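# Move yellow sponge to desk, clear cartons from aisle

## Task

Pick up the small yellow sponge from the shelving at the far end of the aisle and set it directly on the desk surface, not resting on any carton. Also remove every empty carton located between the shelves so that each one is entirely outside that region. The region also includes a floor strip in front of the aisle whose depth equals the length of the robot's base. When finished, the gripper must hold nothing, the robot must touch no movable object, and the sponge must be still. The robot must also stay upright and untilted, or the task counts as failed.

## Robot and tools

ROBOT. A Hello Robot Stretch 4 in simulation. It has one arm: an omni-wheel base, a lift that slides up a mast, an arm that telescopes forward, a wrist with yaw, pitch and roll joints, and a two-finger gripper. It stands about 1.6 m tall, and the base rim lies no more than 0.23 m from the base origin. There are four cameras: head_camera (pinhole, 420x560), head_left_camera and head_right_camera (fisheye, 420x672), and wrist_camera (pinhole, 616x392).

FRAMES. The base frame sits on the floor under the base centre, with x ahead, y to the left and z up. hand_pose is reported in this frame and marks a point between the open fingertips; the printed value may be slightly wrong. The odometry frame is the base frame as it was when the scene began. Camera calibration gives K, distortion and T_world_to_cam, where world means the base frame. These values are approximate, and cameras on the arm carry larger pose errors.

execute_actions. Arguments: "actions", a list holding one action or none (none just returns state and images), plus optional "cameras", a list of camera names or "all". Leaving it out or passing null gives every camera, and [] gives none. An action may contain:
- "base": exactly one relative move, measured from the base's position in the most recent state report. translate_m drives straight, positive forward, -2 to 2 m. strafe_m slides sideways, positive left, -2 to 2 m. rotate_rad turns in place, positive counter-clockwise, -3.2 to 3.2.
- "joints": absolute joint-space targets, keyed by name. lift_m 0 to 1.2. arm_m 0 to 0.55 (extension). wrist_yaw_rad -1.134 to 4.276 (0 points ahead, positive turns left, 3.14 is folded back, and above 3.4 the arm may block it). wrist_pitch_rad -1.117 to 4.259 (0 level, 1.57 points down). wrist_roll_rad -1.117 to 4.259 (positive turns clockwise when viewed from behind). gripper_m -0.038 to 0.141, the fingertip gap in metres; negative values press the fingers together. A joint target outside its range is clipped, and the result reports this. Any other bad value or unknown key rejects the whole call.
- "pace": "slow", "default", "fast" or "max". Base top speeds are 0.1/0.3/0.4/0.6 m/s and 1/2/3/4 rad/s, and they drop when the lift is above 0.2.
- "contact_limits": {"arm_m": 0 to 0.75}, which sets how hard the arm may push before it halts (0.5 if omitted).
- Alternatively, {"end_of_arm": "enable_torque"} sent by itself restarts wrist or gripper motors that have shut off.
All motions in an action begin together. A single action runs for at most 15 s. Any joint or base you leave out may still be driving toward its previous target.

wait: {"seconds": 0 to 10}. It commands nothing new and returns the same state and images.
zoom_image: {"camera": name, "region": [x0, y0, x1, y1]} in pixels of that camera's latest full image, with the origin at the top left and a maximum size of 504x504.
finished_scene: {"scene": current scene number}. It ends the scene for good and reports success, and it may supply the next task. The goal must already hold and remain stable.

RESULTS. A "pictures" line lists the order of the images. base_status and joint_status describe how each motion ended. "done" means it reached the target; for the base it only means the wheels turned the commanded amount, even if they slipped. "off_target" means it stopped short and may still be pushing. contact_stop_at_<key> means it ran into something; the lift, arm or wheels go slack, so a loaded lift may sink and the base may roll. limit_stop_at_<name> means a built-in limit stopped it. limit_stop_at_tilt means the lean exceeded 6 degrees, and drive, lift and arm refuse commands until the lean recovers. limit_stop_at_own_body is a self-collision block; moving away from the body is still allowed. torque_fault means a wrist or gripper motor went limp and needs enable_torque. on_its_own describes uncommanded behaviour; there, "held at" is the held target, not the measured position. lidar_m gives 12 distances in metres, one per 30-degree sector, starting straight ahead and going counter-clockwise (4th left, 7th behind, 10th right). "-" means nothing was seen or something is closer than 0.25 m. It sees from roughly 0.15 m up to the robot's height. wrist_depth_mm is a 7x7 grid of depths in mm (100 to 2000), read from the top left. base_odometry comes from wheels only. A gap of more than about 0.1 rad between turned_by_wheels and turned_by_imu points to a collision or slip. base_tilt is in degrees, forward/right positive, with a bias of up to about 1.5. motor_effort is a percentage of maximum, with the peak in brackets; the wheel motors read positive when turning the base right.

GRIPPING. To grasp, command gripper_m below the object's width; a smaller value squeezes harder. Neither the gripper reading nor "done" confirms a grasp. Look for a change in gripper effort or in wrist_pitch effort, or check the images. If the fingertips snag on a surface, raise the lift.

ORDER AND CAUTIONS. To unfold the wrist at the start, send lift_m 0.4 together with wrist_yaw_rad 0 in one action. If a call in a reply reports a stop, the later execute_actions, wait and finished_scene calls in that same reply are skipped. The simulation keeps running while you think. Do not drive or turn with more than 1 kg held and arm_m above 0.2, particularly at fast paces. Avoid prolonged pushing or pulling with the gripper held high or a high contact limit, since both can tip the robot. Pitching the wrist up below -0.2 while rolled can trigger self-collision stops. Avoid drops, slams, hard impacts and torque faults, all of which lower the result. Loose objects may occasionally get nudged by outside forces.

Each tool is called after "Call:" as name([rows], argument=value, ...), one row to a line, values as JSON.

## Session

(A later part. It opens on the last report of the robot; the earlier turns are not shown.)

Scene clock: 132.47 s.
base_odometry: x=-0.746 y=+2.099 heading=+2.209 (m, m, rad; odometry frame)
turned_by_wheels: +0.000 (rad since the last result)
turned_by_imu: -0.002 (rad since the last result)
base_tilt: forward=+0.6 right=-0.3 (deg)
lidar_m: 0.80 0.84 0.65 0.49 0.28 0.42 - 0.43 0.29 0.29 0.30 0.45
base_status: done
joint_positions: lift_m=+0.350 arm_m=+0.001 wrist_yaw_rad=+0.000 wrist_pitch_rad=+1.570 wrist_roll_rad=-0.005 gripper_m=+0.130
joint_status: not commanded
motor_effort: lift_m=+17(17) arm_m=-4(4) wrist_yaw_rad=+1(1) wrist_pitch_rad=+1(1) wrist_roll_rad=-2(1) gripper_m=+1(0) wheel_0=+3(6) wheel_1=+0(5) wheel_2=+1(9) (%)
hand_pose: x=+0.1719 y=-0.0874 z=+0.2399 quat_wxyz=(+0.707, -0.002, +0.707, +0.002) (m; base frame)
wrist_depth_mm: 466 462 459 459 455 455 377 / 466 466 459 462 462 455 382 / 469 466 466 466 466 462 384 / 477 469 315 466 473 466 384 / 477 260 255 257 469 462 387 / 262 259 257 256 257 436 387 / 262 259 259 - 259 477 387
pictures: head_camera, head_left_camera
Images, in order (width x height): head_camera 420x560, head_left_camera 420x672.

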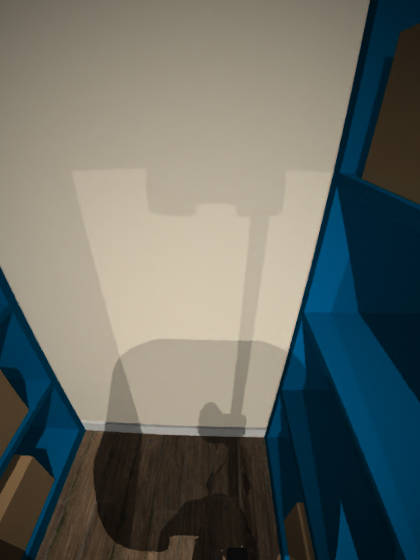

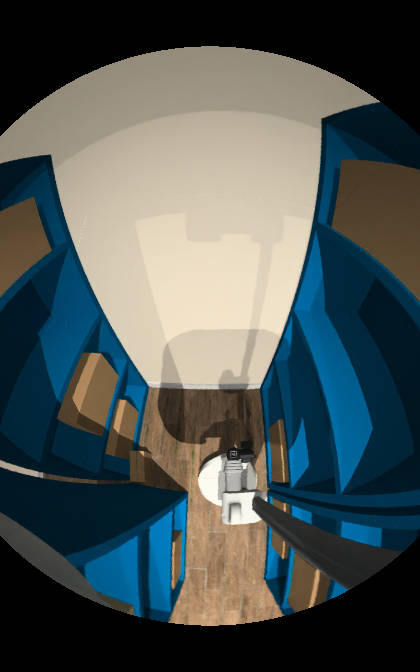

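Call:
execute_actions([
  {"base":{"rotate_rad":1.57},"pace":"slow"},
])

Scene clock: 135.60 s.
base_odometry: x=-0.746 y=+2.099 heading=-2.505 (m, m, rad; odometry frame)
turned_by_wheels: +1.570 (rad since the last result)
turned_by_imu: +1.578 (rad since the last result)
base_tilt: forward=+0.6 right=-0.3 (deg)
lidar_m: 0.44 0.31 0.42 2.31 0.42 0.29 0.28 0.32 0.46 0.78 0.86 0.67
base_status: done
joint_positions: lift_m=+0.350 arm_m=+0.001 wrist_yaw_rad=+0.000 wrist_pitch_rad=+1.570 wrist_roll_rad=-0.005 gripper_m=+0.130
joint_status: not commanded
motor_effort: lift_m=+17(17) arm_m=-4(4) wrist_yaw_rad=+1(1) wrist_pitch_rad=+1(2) wrist_roll_rad=-1(1) gripper_m=+0(1) wheel_0=-2(6) wheel_1=-2(4) wheel_2=-2(7) (%)
hand_pose: x=+0.1719 y=-0.0874 z=+0.2399 quat_wxyz=(+0.707, -0.002, +0.707, +0.002) (m; base frame)
wrist_depth_mm: 303 445 455 459 455 455 452 / 334 442 462 462 455 455 459 / 466 469 462 462 466 462 459 / 473 469 315 466 466 462 462 / 477 262 256 255 469 466 462 / 260 259 257 257 258 466 473 / 262 260 258 - 258 480 477
pictures: head_camera, head_left_camera, head_right_camera, wrist_camera
camera_calibration (this result's frames):
wrist_camera: T_world_to_cam=[[0.0453566, -0.998918, -0.010303, -0.0925778], [-0.997127, -0.0458967, 0.060253, 0.196368], [-0.0606606, 0.00754051, -0.99813, 0.479975], [0, 0, 0, 1]] pos_world=[0.229118, -0.0870842, 0.466291]
Images, in order (width x height): head_camera 420x560, head_left_camera 420x672, head_right_camera 420x672, wrist_camera 616x392.

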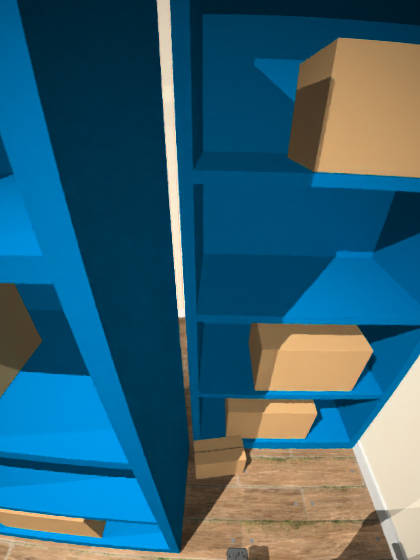

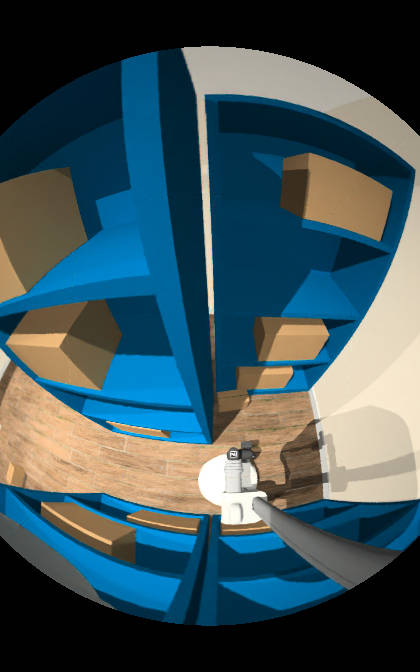

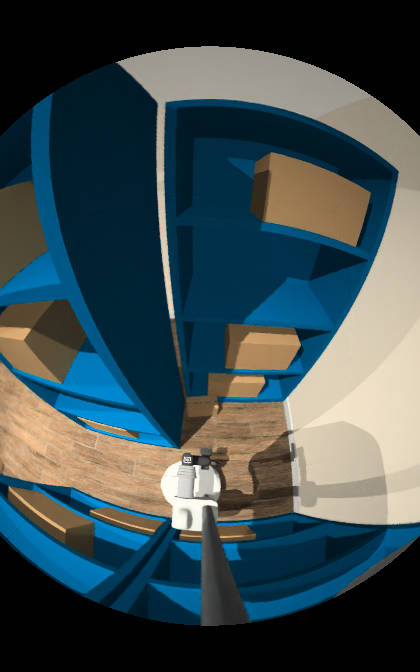

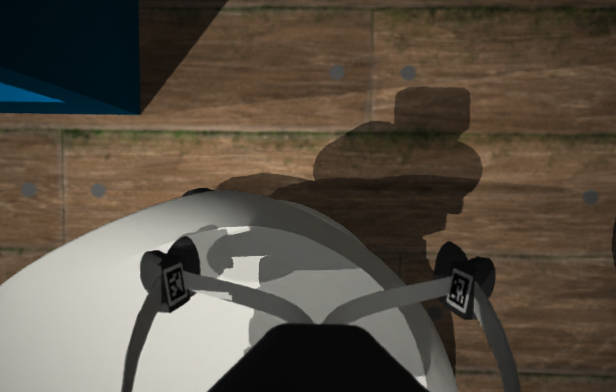

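Call:
execute_actions([
  {"joints":{"arm_m":0.45,"wrist_roll_rad":1.57,"gripper_m":0.141,"lift_m":0.4}},
], cameras=["head_camera","wrist_camera"])

Scene clock: 138.70 s.
base_odometry: x=-0.746 y=+2.099 heading=-2.505 (m, m, rad; odometry frame)
turned_by_wheels: +0.000 (rad since the last result)
turned_by_imu: +0.000 (rad since the last result)
base_tilt: forward=+0.6 right=-0.3 (deg)
lidar_m: 0.46 0.30 0.41 2.29 0.46 0.30 0.29 0.33 0.45 0.79 0.85 0.67
base_status: not commanded
joint_positions: lift_m=+0.400 arm_m=+0.449 wrist_yaw_rad=+0.000 wrist_pitch_rad=+1.570 wrist_roll_rad=+1.570 gripper_m=+0.141
joint_status: all done
motor_effort: lift_m=+22(25) arm_m=+4(5) wrist_yaw_rad=+1(1) wrist_pitch_rad=+2(2) wrist_roll_rad=+0(6) gripper_m=-1(3) wheel_0=-2(2) wheel_1=-2(2) wheel_2=-2(1) (%)
hand_pose: x=+0.6204 y=-0.0874 z=+0.2895 quat_wxyz=(+0.501, +0.500, +0.500, -0.499) (m; base frame)
wrist_depth_mm: 220 324 508 504 504 500 508 / 220 324 508 508 504 508 508 / 220 327 436 512 512 512 508 / 221 327 338 334 517 517 508 / 221 306 340 340 521 517 512 / 449 445 340 168 521 205 517 / 410 410 343 - 525 517 521
pictures: head_camera, wrist_camera
camera_calibration (this result's frames):
wrist_camera: T_world_to_cam=[[-0.999058, -0.0418894, -0.0113339, 0.619545], [-0.0425047, 0.997233, 0.0609845, 0.139368], [0.00874792, 0.0614088, -0.998074, 0.518347], [0, 0, 0, 1]] pos_world=[0.620351, -0.144861, 0.515871]
Images, in order (width x height): head_camera 420x560, wrist_camera 616x392.

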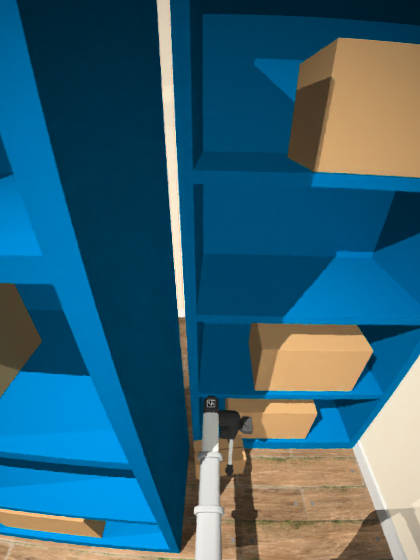

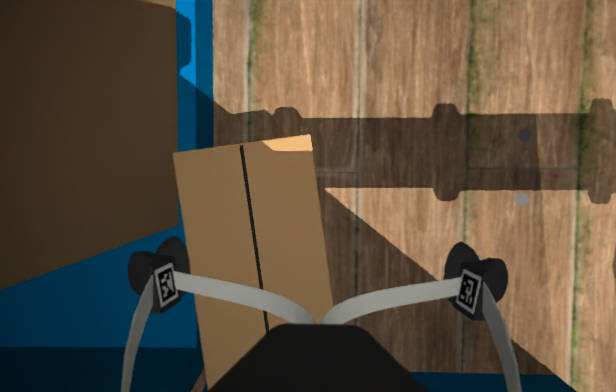

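Call:
execute_actions([
  {"joints":{"arm_m":0.495,"lift_m":0.30},"contact_limits":{"arm_m":0.2}},
], cameras=["head_camera","wrist_camera"])

Scene clock: 140.60 s.
base_odometry: x=-0.746 y=+2.099 heading=-2.505 (m, m, rad; odometry frame)
turned_by_wheels: +0.000 (rad since the last result)
turned_by_imu: +0.000 (rad since the last result)
base_tilt: forward=+0.7 right=-0.3 (deg)
lidar_m: 0.49 0.29 0.38 2.28 0.44 0.33 0.26 0.31 0.45 0.79 0.85 0.64
base_status: not commanded
joint_positions: lift_m=+0.300 arm_m=+0.494 wrist_yaw_rad=+0.000 wrist_pitch_rad=+1.570 wrist_roll_rad=+1.570 gripper_m=+0.141
joint_status: all done
motor_effort: lift_m=+16(20) arm_m=+5(3) wrist_yaw_rad=+1(1) wrist_pitch_rad=+1(2) wrist_roll_rad=+2(1) gripper_m=+0(2) wheel_0=-2(2) wheel_1=-2(2) wheel_2=-1(2) (%)
contact_limits: arm_m 0.2
hand_pose: x=+0.6654 y=-0.0874 z=+0.1899 quat_wxyz=(+0.501, +0.500, +0.500, -0.499) (m; base frame)
wrist_depth_mm: 154 228 357 404 407 407 410 / 155 229 359 410 410 407 410 / 154 229 319 234 410 413 410 / 155 231 236 235 413 410 413 / 155 214 238 237 236 415 415 / 163 345 239 168 238 204 421 / 353 351 347 - 424 421 421
pictures: head_camera, wrist_camera
camera_calibration (this result's frames):
wrist_camera: T_world_to_cam=[[-0.999063, -0.041818, -0.0111564, 0.663277], [-0.0424226, 0.997236, 0.060992, 0.147292], [0.00857503, 0.0614081, -0.998076, 0.418709], [0, 0, 0, 1]] pos_world=[0.665313, -0.144861, 0.41632]
Images, in order (width x height): head_camera 420x560, wrist_camera 616x392.

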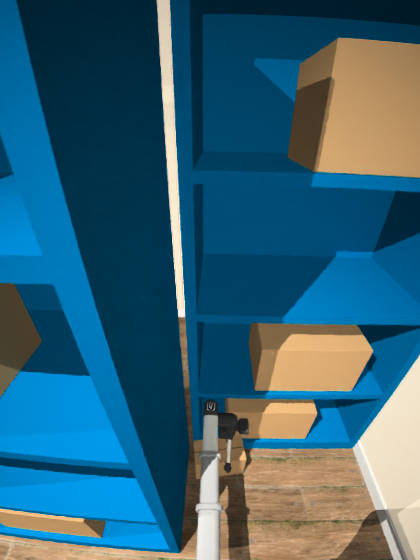

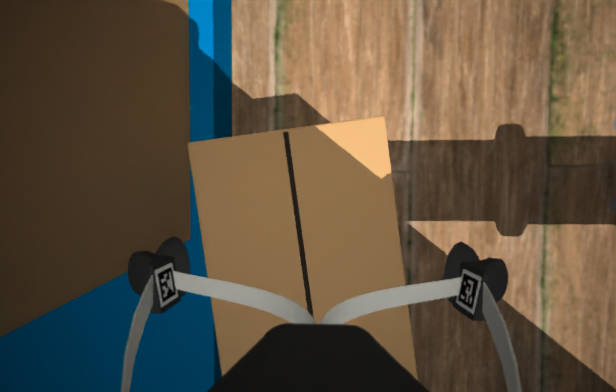

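Call:
execute_actions([
  {"joints":{"lift_m":0.23},"pace":"slow"},
], cameras=["head_camera","wrist_camera"])

Scene clock: 142.27 s.
base_odometry: x=-0.746 y=+2.099 heading=-2.504 (m, m, rad; odometry frame)
turned_by_wheels: +0.000 (rad since the last result)
turned_by_imu: +0.000 (rad since the last result)
base_tilt: forward=+0.6 right=-0.3 (deg)
lidar_m: 0.45 0.29 0.42 2.28 0.43 0.30 0.30 0.31 0.44 0.78 0.85 0.63
base_status: not commanded
joint_positions: lift_m=+0.231 arm_m=+0.494 wrist_yaw_rad=+0.000 wrist_pitch_rad=+1.571 wrist_roll_rad=+1.569 gripper_m=+0.141
joint_status: all done
motor_effort: lift_m=+7(15) arm_m=+5(5) wrist_yaw_rad=+2(2) wrist_pitch_rad=-3(7) wrist_roll_rad=+2(1) gripper_m=-1(2) wheel_0=+0(2) wheel_1=-1(2) wheel_2=-1(2) (%)
hand_pose: x=+0.6649 y=-0.0874 z=+0.1207 quat_wxyz=(+0.500, +0.500, +0.500, -0.500) (m; base frame)
wrist_depth_mm: 152 224 347 345 343 342 340 / 152 224 345 345 345 345 343 / 152 210 171 169 169 345 343 / 152 225 172 171 170 347 347 / 152 211 173 172 170 349 349 / 160 282 174 173 172 185 351 / 283 282 175 - 173 355 353
pictures: head_camera, wrist_camera
camera_calibration (this result's frames):
wrist_camera: T_world_to_cam=[[-0.999085, -0.0416537, -0.00970223, 0.661939], [-0.0421698, 0.997243, 0.0610536, 0.151322], [0.00713237, 0.0614069, -0.998087, 0.350584], [0, 0, 0, 1]] pos_world=[0.665214, -0.144861, 0.347097]
Images, in order (width x height): head_camera 420x560, wrist_camera 616x392.

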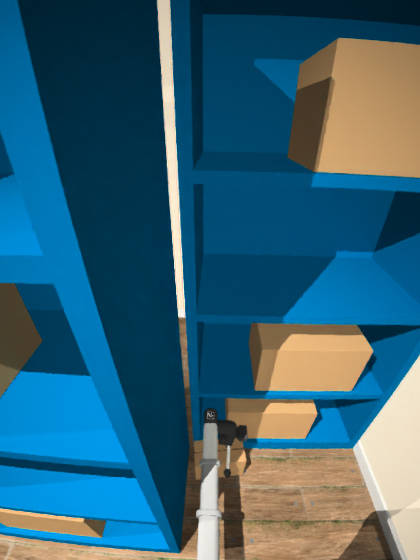

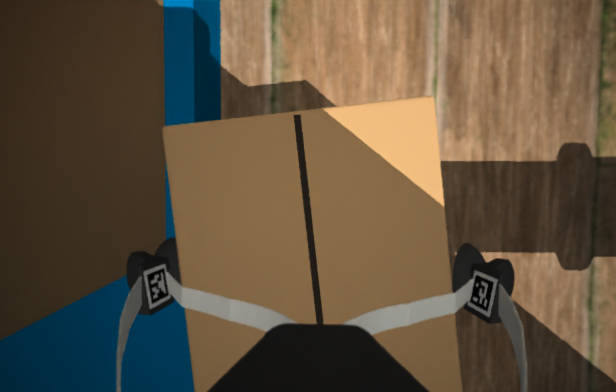

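Call:
execute_actions([
  {"joints":{"gripper_m":0.04,"lift_m":0.24}},
], cameras=[])

Call:
execute_actions([
  {"joints":{"arm_m":0.35},"pace":"slow"},
], cameras=["head_camera","wrist_camera"])

Scene clock: 144.50 s.
base_odometry: x=-0.746 y=+2.099 heading=-2.504 (m, m, rad; odometry frame)
turned_by_wheels: +0.000 (rad since the last result)
turned_by_imu: +0.000 (rad since the last result)
base_tilt: forward=+0.6 right=-0.3 (deg)
lidar_m: 0.45 0.31 0.42 2.30 0.43 0.31 0.30 0.33 0.45 0.79 0.84 0.66
base_status: not commanded
joint_positions: lift_m=+0.240 arm_m=+0.494 wrist_yaw_rad=+0.000 wrist_pitch_rad=+1.570 wrist_roll_rad=+1.570 gripper_m=+0.041
joint_status: all done
motor_effort: lift_m=+18(21) arm_m=+4(4) wrist_yaw_rad=+1(3) wrist_pitch_rad=+1(9) wrist_roll_rad=+0(0) gripper_m=-22(21) wheel_0=+0(0) wheel_1=-1(1) wheel_2=-1(1) (%)
hand_pose: x=+0.6654 y=-0.0874 z=+0.1298 quat_wxyz=(+0.500, +0.500, +0.500, -0.500) (m; base frame)
wrist_depth_mm: 155 229 349 347 345 345 345 / 155 229 349 347 347 347 347 / 154 215 161 160 160 351 349 / 155 215 163 162 162 353 349 / 156 216 164 163 163 353 353 / 148 176 166 165 164 171 357 / 287 286 167 - 166 359 362
pictures: none
No camera images: the call's "cameras" was empty. Leave "cameras" out to get every camera's image.

Scene clock: 147.23 s.
base_odometry: x=-0.746 y=+2.099 heading=-2.504 (m, m, rad; odometry frame)
turned_by_wheels: +0.000 (rad since the last result)
turned_by_imu: +0.000 (rad since the last result)
base_tilt: forward=+0.6 right=-0.3 (deg)
lidar_m: 0.42 0.29 0.44 2.30 0.45 0.32 0.29 0.30 0.45 0.80 0.85 0.48
base_status: not commanded
joint_positions: lift_m=+0.240 arm_m=+0.351 wrist_yaw_rad=+0.000 wrist_pitch_rad=+1.570 wrist_roll_rad=+1.570 gripper_m=+0.041
joint_status: all done
motor_effort: lift_m=+18(18) arm_m=-4(2) wrist_yaw_rad=+2(2) wrist_pitch_rad=+1(2) wrist_roll_rad=+1(1) gripper_m=-23(24) wheel_0=+0(0) wheel_1=-1(1) wheel_2=-1(1) (%)
hand_pose: x=+0.5219 y=-0.0874 z=+0.1298 quat_wxyz=(+0.500, +0.500, +0.500, -0.500) (m; base frame)
wrist_depth_mm: 334 351 351 347 349 347 347 / 338 349 351 351 349 347 347 / 336 355 161 161 160 353 349 / 334 355 163 162 162 353 349 / 336 357 164 164 163 355 355 / 325 177 165 165 164 171 357 / 310 364 167 - 166 359 362
pictures: head_camera, wrist_camera
camera_calibration (this result's frames):
wrist_camera: T_world_to_cam=[[-0.999076, -0.0414933, -0.0111652, 0.519327], [-0.0420991, 0.99725, 0.0609917, 0.14471], [0.00860379, 0.0614054, -0.998076, 0.359852], [0, 0, 0, 1]] pos_world=[0.521843, -0.144861, 0.356132]
Images, in order (width x height): head_camera 420x560, wrist_camera 616x392.

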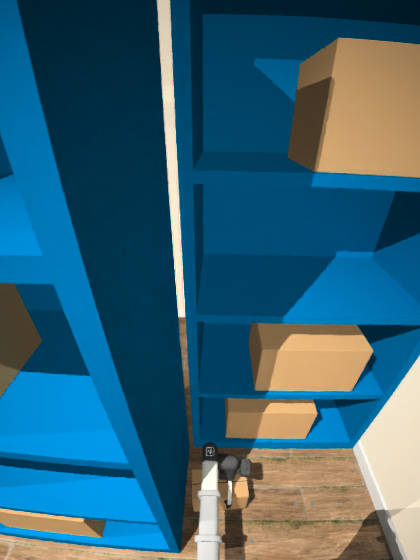

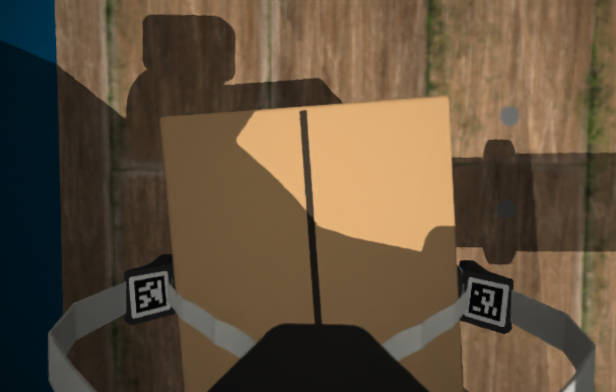

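Call:
execute_actions([
  {"joints":{"arm_m":0.0,"lift_m":0.5}},
], cameras=["wrist_camera"])

Call:
execute_actions([
  {"base":{"rotate_rad":1.565},"pace":"slow"},
], cameras=["head_camera","head_left_camera"])

Scene clock: 149.93 s.
base_odometry: x=-0.746 y=+2.099 heading=-2.504 (m, m, rad; odometry frame)
turned_by_wheels: +0.000 (rad since the last result)
turned_by_imu: +0.000 (rad since the last result)
base_tilt: forward=+0.7 right=-0.3 (deg)
lidar_m: 0.48 0.29 0.42 2.28 0.41 0.30 0.29 0.32 0.44 0.80 0.87 0.76
base_status: not commanded
joint_positions: lift_m=+0.500 arm_m=+0.001 wrist_yaw_rad=+0.000 wrist_pitch_rad=+1.570 wrist_roll_rad=+1.570 gripper_m=+0.041
joint_status: all done
motor_effort: lift_m=+22(21) arm_m=-4(5) wrist_yaw_rad=+2(2) wrist_pitch_rad=+1(8) wrist_roll_rad=+1(2) gripper_m=-23(23) wheel_0=+0(0) wheel_1=-1(1) wheel_2=-1(1) (%)
hand_pose: x=+0.1718 y=-0.0874 z=+0.3895 quat_wxyz=(+0.500, +0.500, +0.500, -0.500) (m; base frame)
wrist_depth_mm: 609 609 603 603 603 603 597 / 615 615 615 609 609 597 603 / 621 621 161 161 160 402 609 / 627 621 163 162 161 402 397 / 621 621 164 163 163 404 399 / 634 176 166 164 165 171 402 / 554 554 166 - 165 410 407
pictures: wrist_camera
camera_calibration (this result's frames):
wrist_camera: T_world_to_cam=[[-0.999087, -0.0413008, -0.0109491, 0.172414], [-0.0418937, 0.997258, 0.061001, 0.114094], [0.00839967, 0.0614039, -0.998078, 0.622118], [0, 0, 0, 1]] pos_world=[0.171811, -0.144861, 0.61585]
Images, in order (width x height): wrist_camera 616x392.

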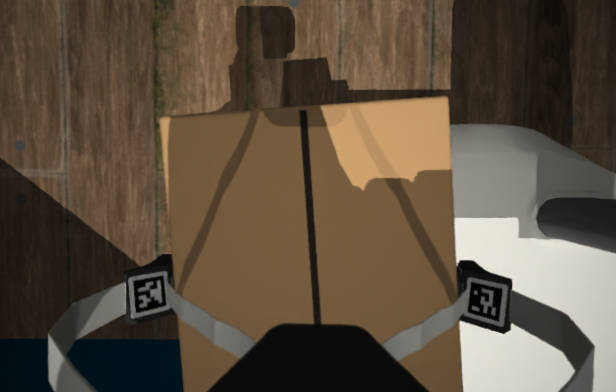

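Scene clock: 152.77 s.
base_odometry: x=-0.746 y=+2.099 heading=-0.940 (m, m, rad; odometry frame)
turned_by_wheels: +1.565 (rad since the last result)
turned_by_imu: +1.573 (rad since the last result)
base_tilt: forward=+0.6 right=-0.3 (deg)
lidar_m: 2.28 0.46 0.31 0.28 0.32 0.46 0.79 0.86 0.75 0.48 0.30 0.40
base_status: done
joint_positions: lift_m=+0.500 arm_m=+0.001 wrist_yaw_rad=+0.000 wrist_pitch_rad=+1.570 wrist_roll_rad=+1.570 gripper_m=+0.041
joint_status: not commanded
motor_effort: lift_m=+22(22) arm_m=-4(4) wrist_yaw_rad=+1(1) wrist_pitch_rad=+1(1) wrist_roll_rad=+2(0) gripper_m=-24(26) wheel_0=-1(6) wheel_1=-1(4) wheel_2=-2(6) (%)
hand_pose: x=+0.1719 y=-0.0874 z=+0.3895 quat_wxyz=(+0.500, +0.500, +0.500, -0.500) (m; base frame)
wrist_depth_mm: 480 535 525 530 609 603 597 / 615 615 609 591 609 603 615 / 621 621 161 161 160 402 609 / 621 627 163 162 161 399 399 / 627 621 164 163 163 402 399 / 634 176 165 164 164 171 407 / 627 640 167 - 165 404 410
pictures: head_camera, head_left_camera
Images, in order (width x height): head_camera 420x560, head_left_camera 420x672.

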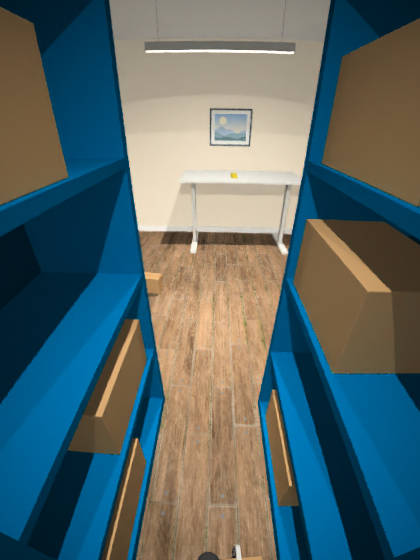

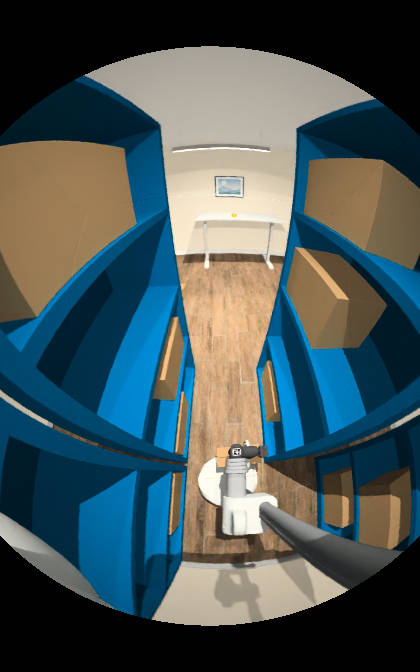

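Call:
execute_actions([
  {"base":{"rotate_rad":0.03}},
], cameras=[])

Call:
execute_actions([
  {"base":{"translate_m":0.9}},
], cameras=["head_camera"])

Scene clock: 153.57 s.
base_odometry: x=-0.746 y=+2.099 heading=-0.910 (m, m, rad; odometry frame)
turned_by_wheels: +0.029 (rad since the last result)
turned_by_imu: +0.030 (rad since the last result)
base_tilt: forward=+0.7 right=-0.3 (deg)
lidar_m: 1.03 0.42 0.32 0.29 0.33 0.47 0.81 0.85 0.76 0.45 0.28 0.41
base_status: done
joint_positions: lift_m=+0.500 arm_m=+0.001 wrist_yaw_rad=+0.000 wrist_pitch_rad=+1.570 wrist_roll_rad=+1.570 gripper_m=+0.041
joint_status: not commanded
motor_effort: lift_m=+22(22) arm_m=-4(4) wrist_yaw_rad=+2(2) wrist_pitch_rad=+1(1) wrist_roll_rad=-1(2) gripper_m=-25(24) wheel_0=-4(3) wheel_1=-3(2) wheel_2=+0(6) (%)
hand_pose: x=+0.1719 y=-0.0874 z=+0.3895 quat_wxyz=(+0.500, +0.500, +0.500, -0.500) (m; base frame)
wrist_depth_mm: 517 535 525 535 609 597 597 / 615 615 609 603 603 609 609 / 615 615 161 161 160 402 609 / 621 621 162 162 162 397 399 / 634 627 164 163 163 404 402 / 627 176 164 165 164 171 404 / 634 640 167 - 166 407 410
pictures: none
No camera images: the call's "cameras" was empty. Leave "cameras" out to get every camera's image.

Scene clock: 158.07 s.
base_odometry: x=-0.194 y=+1.389 heading=-0.910 (m, m, rad; odometry frame)
turned_by_wheels: +0.000 (rad since the last result)
turned_by_imu: -0.004 (rad since the last result)
base_tilt: forward=+0.6 right=-0.3 (deg)
lidar_m: 2.21 1.43 0.25 0.25 0.27 0.40 1.34 0.43 0.32 0.31 0.34 2.31
base_status: done
joint_positions: lift_m=+0.500 arm_m=+0.001 wrist_yaw_rad=+0.000 wrist_pitch_rad=+1.570 wrist_roll_rad=+1.570 gripper_m=+0.041
joint_status: not commanded
motor_effort: lift_m=+22(22) arm_m=-4(4) wrist_yaw_rad=+1(1) wrist_pitch_rad=+1(1) wrist_roll_rad=+0(1) gripper_m=-23(22) wheel_0=+2(7) wheel_1=+1(7) wheel_2=+1(9) (%)
hand_pose: x=+0.1718 y=-0.0874 z=+0.3895 quat_wxyz=(+0.500, +0.500, +0.500, -0.500) (m; base frame)
wrist_depth_mm: 615 615 603 609 530 530 521 / 615 609 609 615 603 603 603 / 621 621 161 161 160 404 609 / 621 621 162 162 162 399 399 / 640 627 164 164 163 404 402 / 634 176 165 165 163 171 404 / 634 634 167 - 166 407 407
pictures: head_camera
Images, in order (width x height): head_camera 420x560.

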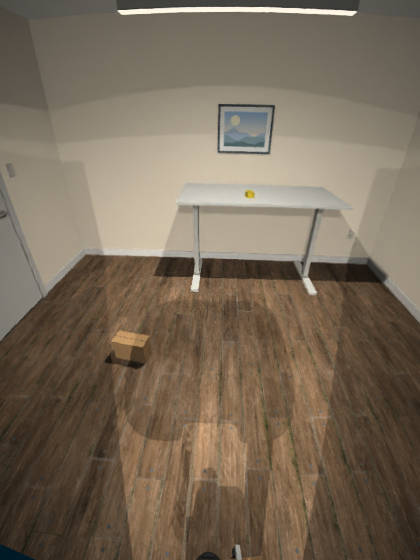

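Call:
execute_actions([
  {"base":{"rotate_rad":-0.08}},
], cameras=[])

Call:
execute_actions([
  {"base":{"translate_m":0.8}},
], cameras=[])

Call:
execute_actions([
  {"base":{"rotate_rad":-1.5}},
], cameras=["head_camera","head_left_camera"])

Scene clock: 159.00 s.
base_odometry: x=-0.194 y=+1.389 heading=-0.990 (m, m, rad; odometry frame)
turned_by_wheels: -0.080 (rad since the last result)
turned_by_imu: -0.080 (rad since the last result)
base_tilt: forward=+0.6 right=-0.4 (deg)
lidar_m: 2.19 1.42 0.29 0.25 0.25 0.38 0.95 0.49 0.33 0.29 0.31 2.37
base_status: done
joint_positions: lift_m=+0.500 arm_m=+0.001 wrist_yaw_rad=+0.000 wrist_pitch_rad=+1.570 wrist_roll_rad=+1.570 gripper_m=+0.041
joint_status: not commanded
motor_effort: lift_m=+21(21) arm_m=-4(4) wrist_yaw_rad=+1(1) wrist_pitch_rad=+1(2) wrist_roll_rad=+1(1) gripper_m=-22(25) wheel_0=+1(5) wheel_1=+2(5) wheel_2=+1(5) (%)
hand_pose: x=+0.1718 y=-0.0874 z=+0.3895 quat_wxyz=(+0.500, +0.500, +0.500, -0.500) (m; base frame)
wrist_depth_mm: 603 609 609 603 525 521 525 / 609 615 615 609 615 609 609 / 615 615 161 160 160 399 609 / 621 621 163 162 162 402 397 / 621 627 164 164 163 407 399 / 634 176 166 165 164 171 402 / 647 634 167 - 165 407 407
pictures: none
No camera images: the call's "cameras" was empty. Leave "cameras" out to get every camera's image.

Scene clock: 163.13 s.
base_odometry: x=+0.246 y=+0.720 heading=-0.989 (m, m, rad; odometry frame)
turned_by_wheels: +0.000 (rad since the last result)
turned_by_imu: -0.004 (rad since the last result)
base_tilt: forward=+0.6 right=-0.3 (deg)
lidar_m: 1.42 0.83 0.80 1.86 0.99 0.75 1.11 0.72 0.90 1.84 1.91 1.51
base_status: done
joint_positions: lift_m=+0.500 arm_m=+0.001 wrist_yaw_rad=+0.000 wrist_pitch_rad=+1.570 wrist_roll_rad=+1.570 gripper_m=+0.041
joint_status: not commanded
motor_effort: lift_m=+22(22) arm_m=-4(4) wrist_yaw_rad=+1(1) wrist_pitch_rad=+1(1) wrist_roll_rad=+0(0) gripper_m=-24(23) wheel_0=+3(7) wheel_1=+0(7) wheel_2=+0(11) (%)
hand_pose: x=+0.1719 y=-0.0874 z=+0.3895 quat_wxyz=(+0.500, +0.500, +0.500, -0.500) (m; base frame)
wrist_depth_mm: 615 603 603 603 597 603 603 / 615 609 615 609 609 615 609 / 621 615 161 160 160 402 609 / 621 627 163 162 161 402 397 / 627 627 164 163 163 402 402 / 634 175 165 165 164 171 404 / 634 640 167 - 166 410 410
pictures: none
No camera images: the call's "cameras" was empty. Leave "cameras" out to get every camera's image.

Scene clock: 165.13 s.
base_odometry: x=+0.246 y=+0.720 heading=-2.489 (m, m, rad; odometry frame)
turned_by_wheels: -1.500 (rad since the last result)
turned_by_imu: -1.507 (rad since the last result)
base_tilt: forward=+0.7 right=-0.3 (deg)
lidar_m: 1.86 1.93 1.49 1.42 0.79 0.78 1.87 0.91 0.73 1.09 0.69 0.94
base_status: done
joint_positions: lift_m=+0.500 arm_m=+0.001 wrist_yaw_rad=+0.000 wrist_pitch_rad=+1.570 wrist_roll_rad=+1.570 gripper_m=+0.041
joint_status: not commanded
motor_effort: lift_m=+21(22) arm_m=-4(5) wrist_yaw_rad=+2(1) wrist_pitch_rad=+1(1) wrist_roll_rad=-1(0) gripper_m=-25(23) wheel_0=+2(7) wheel_1=+0(7) wheel_2=-1(8) (%)
hand_pose: x=+0.1719 y=-0.0874 z=+0.3895 quat_wxyz=(+0.500, +0.500, +0.500, -0.500) (m; base frame)
wrist_depth_mm: 615 603 609 609 603 603 597 / 615 621 615 609 609 603 603 / 621 621 161 161 160 402 603 / 627 621 163 162 162 402 397 / 627 627 164 163 163 399 402 / 640 176 165 165 164 171 402 / 634 634 167 - 166 407 407
pictures: head_camera, head_left_camera
Images, in order (width x height): head_camera 420x560, head_left_camera 420x672.

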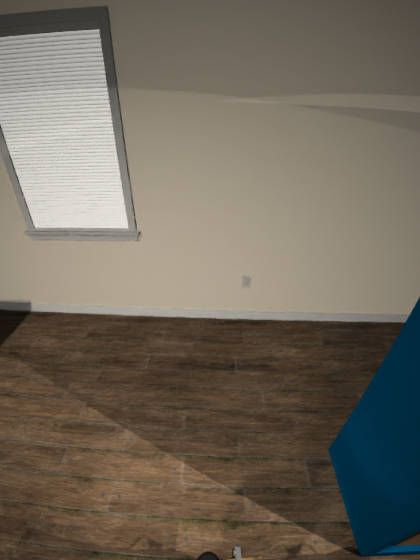

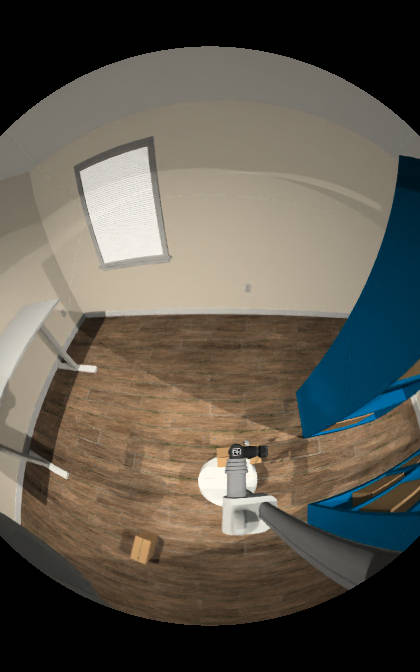

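Call:
execute_actions([
  {"joints":{"arm_m":0.55,"lift_m":0.3}},
], cameras=[])

Call:
execute_actions([
  {"joints":{"lift_m":0.245}},
], cameras=[])

Call:
execute_actions([
  {"joints":{"gripper_m":0.141}},
], cameras=[])

Call:
execute_actions([
  {"joints":{"lift_m":0.5,"arm_m":0.0}},
])

Scene clock: 168.10 s.
base_odometry: x=+0.246 y=+0.720 heading=-2.489 (m, m, rad; odometry frame)
turned_by_wheels: +0.000 (rad since the last result)
turned_by_imu: +0.000 (rad since the last result)
base_tilt: forward=+0.6 right=-0.3 (deg)
lidar_m: 0.64 1.93 1.46 1.44 0.77 0.74 1.88 0.93 0.73 1.07 0.71 0.94
base_status: not commanded
joint_positions: lift_m=+0.300 arm_m=+0.548 wrist_yaw_rad=+0.000 wrist_pitch_rad=+1.570 wrist_roll_rad=+1.570 gripper_m=+0.041
joint_status: all done
motor_effort: lift_m=+17(19) arm_m=+5(2) wrist_yaw_rad=+0(12) wrist_pitch_rad=+2(27) wrist_roll_rad=-1(6) gripper_m=-23(26) wheel_0=+2(3) wheel_1=+1(1) wheel_2=-1(2) (%)
hand_pose: x=+0.7197 y=-0.0874 z=+0.1899 quat_wxyz=(+0.501, +0.500, +0.500, -0.499) (m; base frame)
wrist_depth_mm: 404 410 410 404 404 404 404 / 413 413 407 410 407 407 404 / 415 413 166 162 160 413 413 / 418 415 166 163 159 413 410 / 424 418 166 163 159 415 415 / 424 175 166 163 160 172 418 / 427 427 167 - 159 424 421
pictures: none
No camera images: the call's "cameras" was empty. Leave "cameras" out to get every camera's image.

Scene clock: 169.23 s.
base_odometry: x=+0.246 y=+0.720 heading=-2.489 (m, m, rad; odometry frame)
turned_by_wheels: +0.000 (rad since the last result)
turned_by_imu: +0.000 (rad since the last result)
base_tilt: forward=+0.6 right=-0.4 (deg)
lidar_m: 0.69 1.95 1.51 1.42 0.81 0.76 1.87 0.92 0.73 1.05 0.71 0.96
base_status: not commanded
joint_positions: lift_m=+0.245 arm_m=+0.548 wrist_yaw_rad=+0.000 wrist_pitch_rad=+1.570 wrist_roll_rad=+1.570 gripper_m=+0.041
joint_status: all done
motor_effort: lift_m=+17(14) arm_m=+4(4) wrist_yaw_rad=+1(0) wrist_pitch_rad=+2(2) wrist_roll_rad=+0(1) gripper_m=-24(24) wheel_0=+2(2) wheel_1=+1(1) wheel_2=-1(1) (%)
hand_pose: x=+0.7197 y=-0.0874 z=+0.1349 quat_wxyz=(+0.501, +0.500, +0.500, -0.499) (m; base frame)
wrist_depth_mm: 357 355 353 353 351 351 349 / 359 357 355 357 351 353 351 / 359 359 166 162 158 355 355 / 364 362 166 163 159 359 359 / 366 368 167 163 160 357 362 / 368 176 167 163 160 172 364 / 373 368 168 - 159 366 366
pictures: none
No camera images: the call's "cameras" was empty. Leave "cameras" out to get every camera's image.

Scene clock: 171.23 s.
base_odometry: x=+0.246 y=+0.720 heading=-2.489 (m, m, rad; odometry frame)
turned_by_wheels: +0.000 (rad since the last result)
turned_by_imu: +0.000 (rad since the last result)
base_tilt: forward=+0.6 right=-0.3 (deg)
lidar_m: 0.64 1.94 1.49 1.44 0.79 0.76 1.87 0.92 0.71 1.09 0.69 0.95
base_status: not commanded
joint_positions: lift_m=+0.246 arm_m=+0.548 wrist_yaw_rad=-0.001 wrist_pitch_rad=+1.574 wrist_roll_rad=+1.570 gripper_m=+0.141
joint_status: all done
motor_effort: lift_m=+12(16) arm_m=+5(4) wrist_yaw_rad=+4(4) wrist_pitch_rad=-9(9) wrist_roll_rad=+0(2) gripper_m=+1(24) wheel_0=+2(2) wheel_1=+1(1) wheel_2=-2(1) (%)
hand_pose: x=+0.7185 y=-0.0874 z=+0.1352 quat_wxyz=(+0.499, +0.499, +0.501, -0.501) (m; base frame)
wrist_depth_mm: 362 357 357 355 357 351 353 / 366 362 359 357 357 357 355 / 366 364 182 177 173 359 357 / 368 366 184 179 175 364 359 / 368 368 185 181 176 364 364 / 375 373 186 180 176 190 366 / 375 375 189 - 177 370 370
pictures: none
No camera images: the call's "cameras" was empty. Leave "cameras" out to get every camera's image.

Scene clock: 173.90 s.
base_odometry: x=+0.246 y=+0.720 heading=-2.489 (m, m, rad; odometry frame)
turned_by_wheels: +0.000 (rad since the last result)
turned_by_imu: +0.000 (rad since the last result)
base_tilt: forward=+0.6 right=-0.4 (deg)
lidar_m: 0.61 1.92 1.51 1.41 0.79 0.78 1.88 0.93 0.72 1.06 0.72 0.62
base_status: not commanded
joint_positions: lift_m=+0.500 arm_m=+0.001 wrist_yaw_rad=+0.000 wrist_pitch_rad=+1.570 wrist_roll_rad=+1.570 gripper_m=+0.141
joint_status: all done
motor_effort: lift_m=+22(15) arm_m=-4(6) wrist_yaw_rad=+2(4) wrist_pitch_rad=+0(9) wrist_roll_rad=+0(2) gripper_m=-2(1) wheel_0=+1(2) wheel_1=+1(1) wheel_2=-2(2) (%)
hand_pose: x=+0.1718 y=-0.0874 z=+0.3895 quat_wxyz=(+0.500, +0.500, +0.500, -0.500) (m; base frame)
wrist_depth_mm: 609 609 609 609 603 603 597 / 609 621 615 609 609 609 603 / 621 621 615 615 421 399 609 / 627 627 621 621 399 404 397 / 634 627 621 404 402 402 404 / 627 627 627 168 407 206 402 / 647 640 627 - 410 410 404
pictures: head_camera, head_left_camera, head_right_camera, wrist_camera
camera_calibration (this result's frames):
wrist_camera: T_world_to_cam=[[-0.999084, -0.041359, -0.0109613, 0.17241], [-0.0419526, 0.997256, 0.0610004, 0.114103], [0.00840835, 0.0614044, -0.998078, 0.622132], [0, 0, 0, 1]] pos_world=[0.171808, -0.144861, 0.615866]
Images, in order (width x height): head_camera 420x560, head_left_camera 420x672, head_right_camera 420x672, wrist_camera 616x392.

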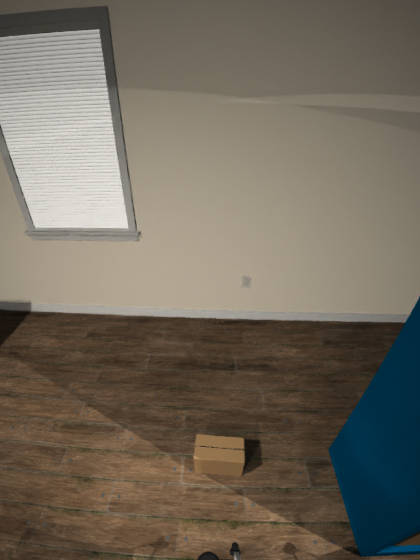

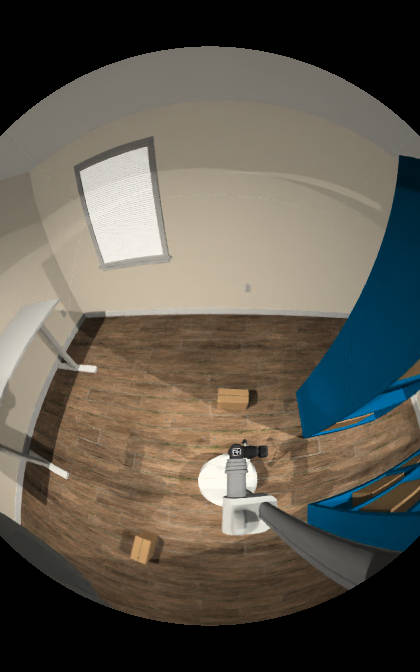

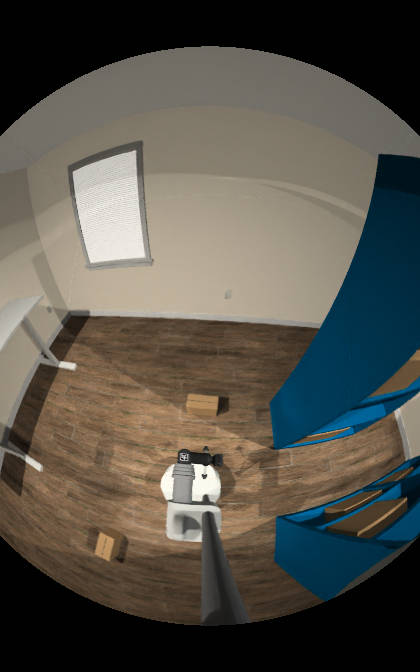

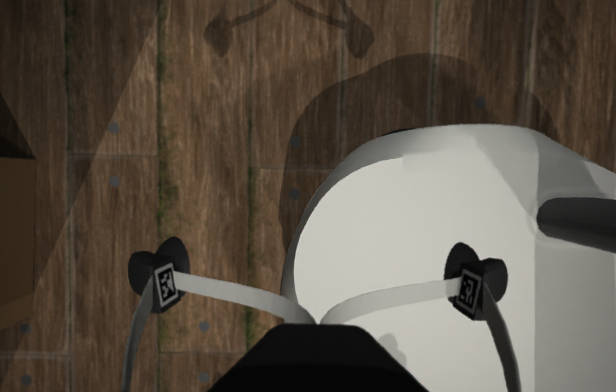

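Call:
finished_scene(scene=1)

The scene is finished: the task was done.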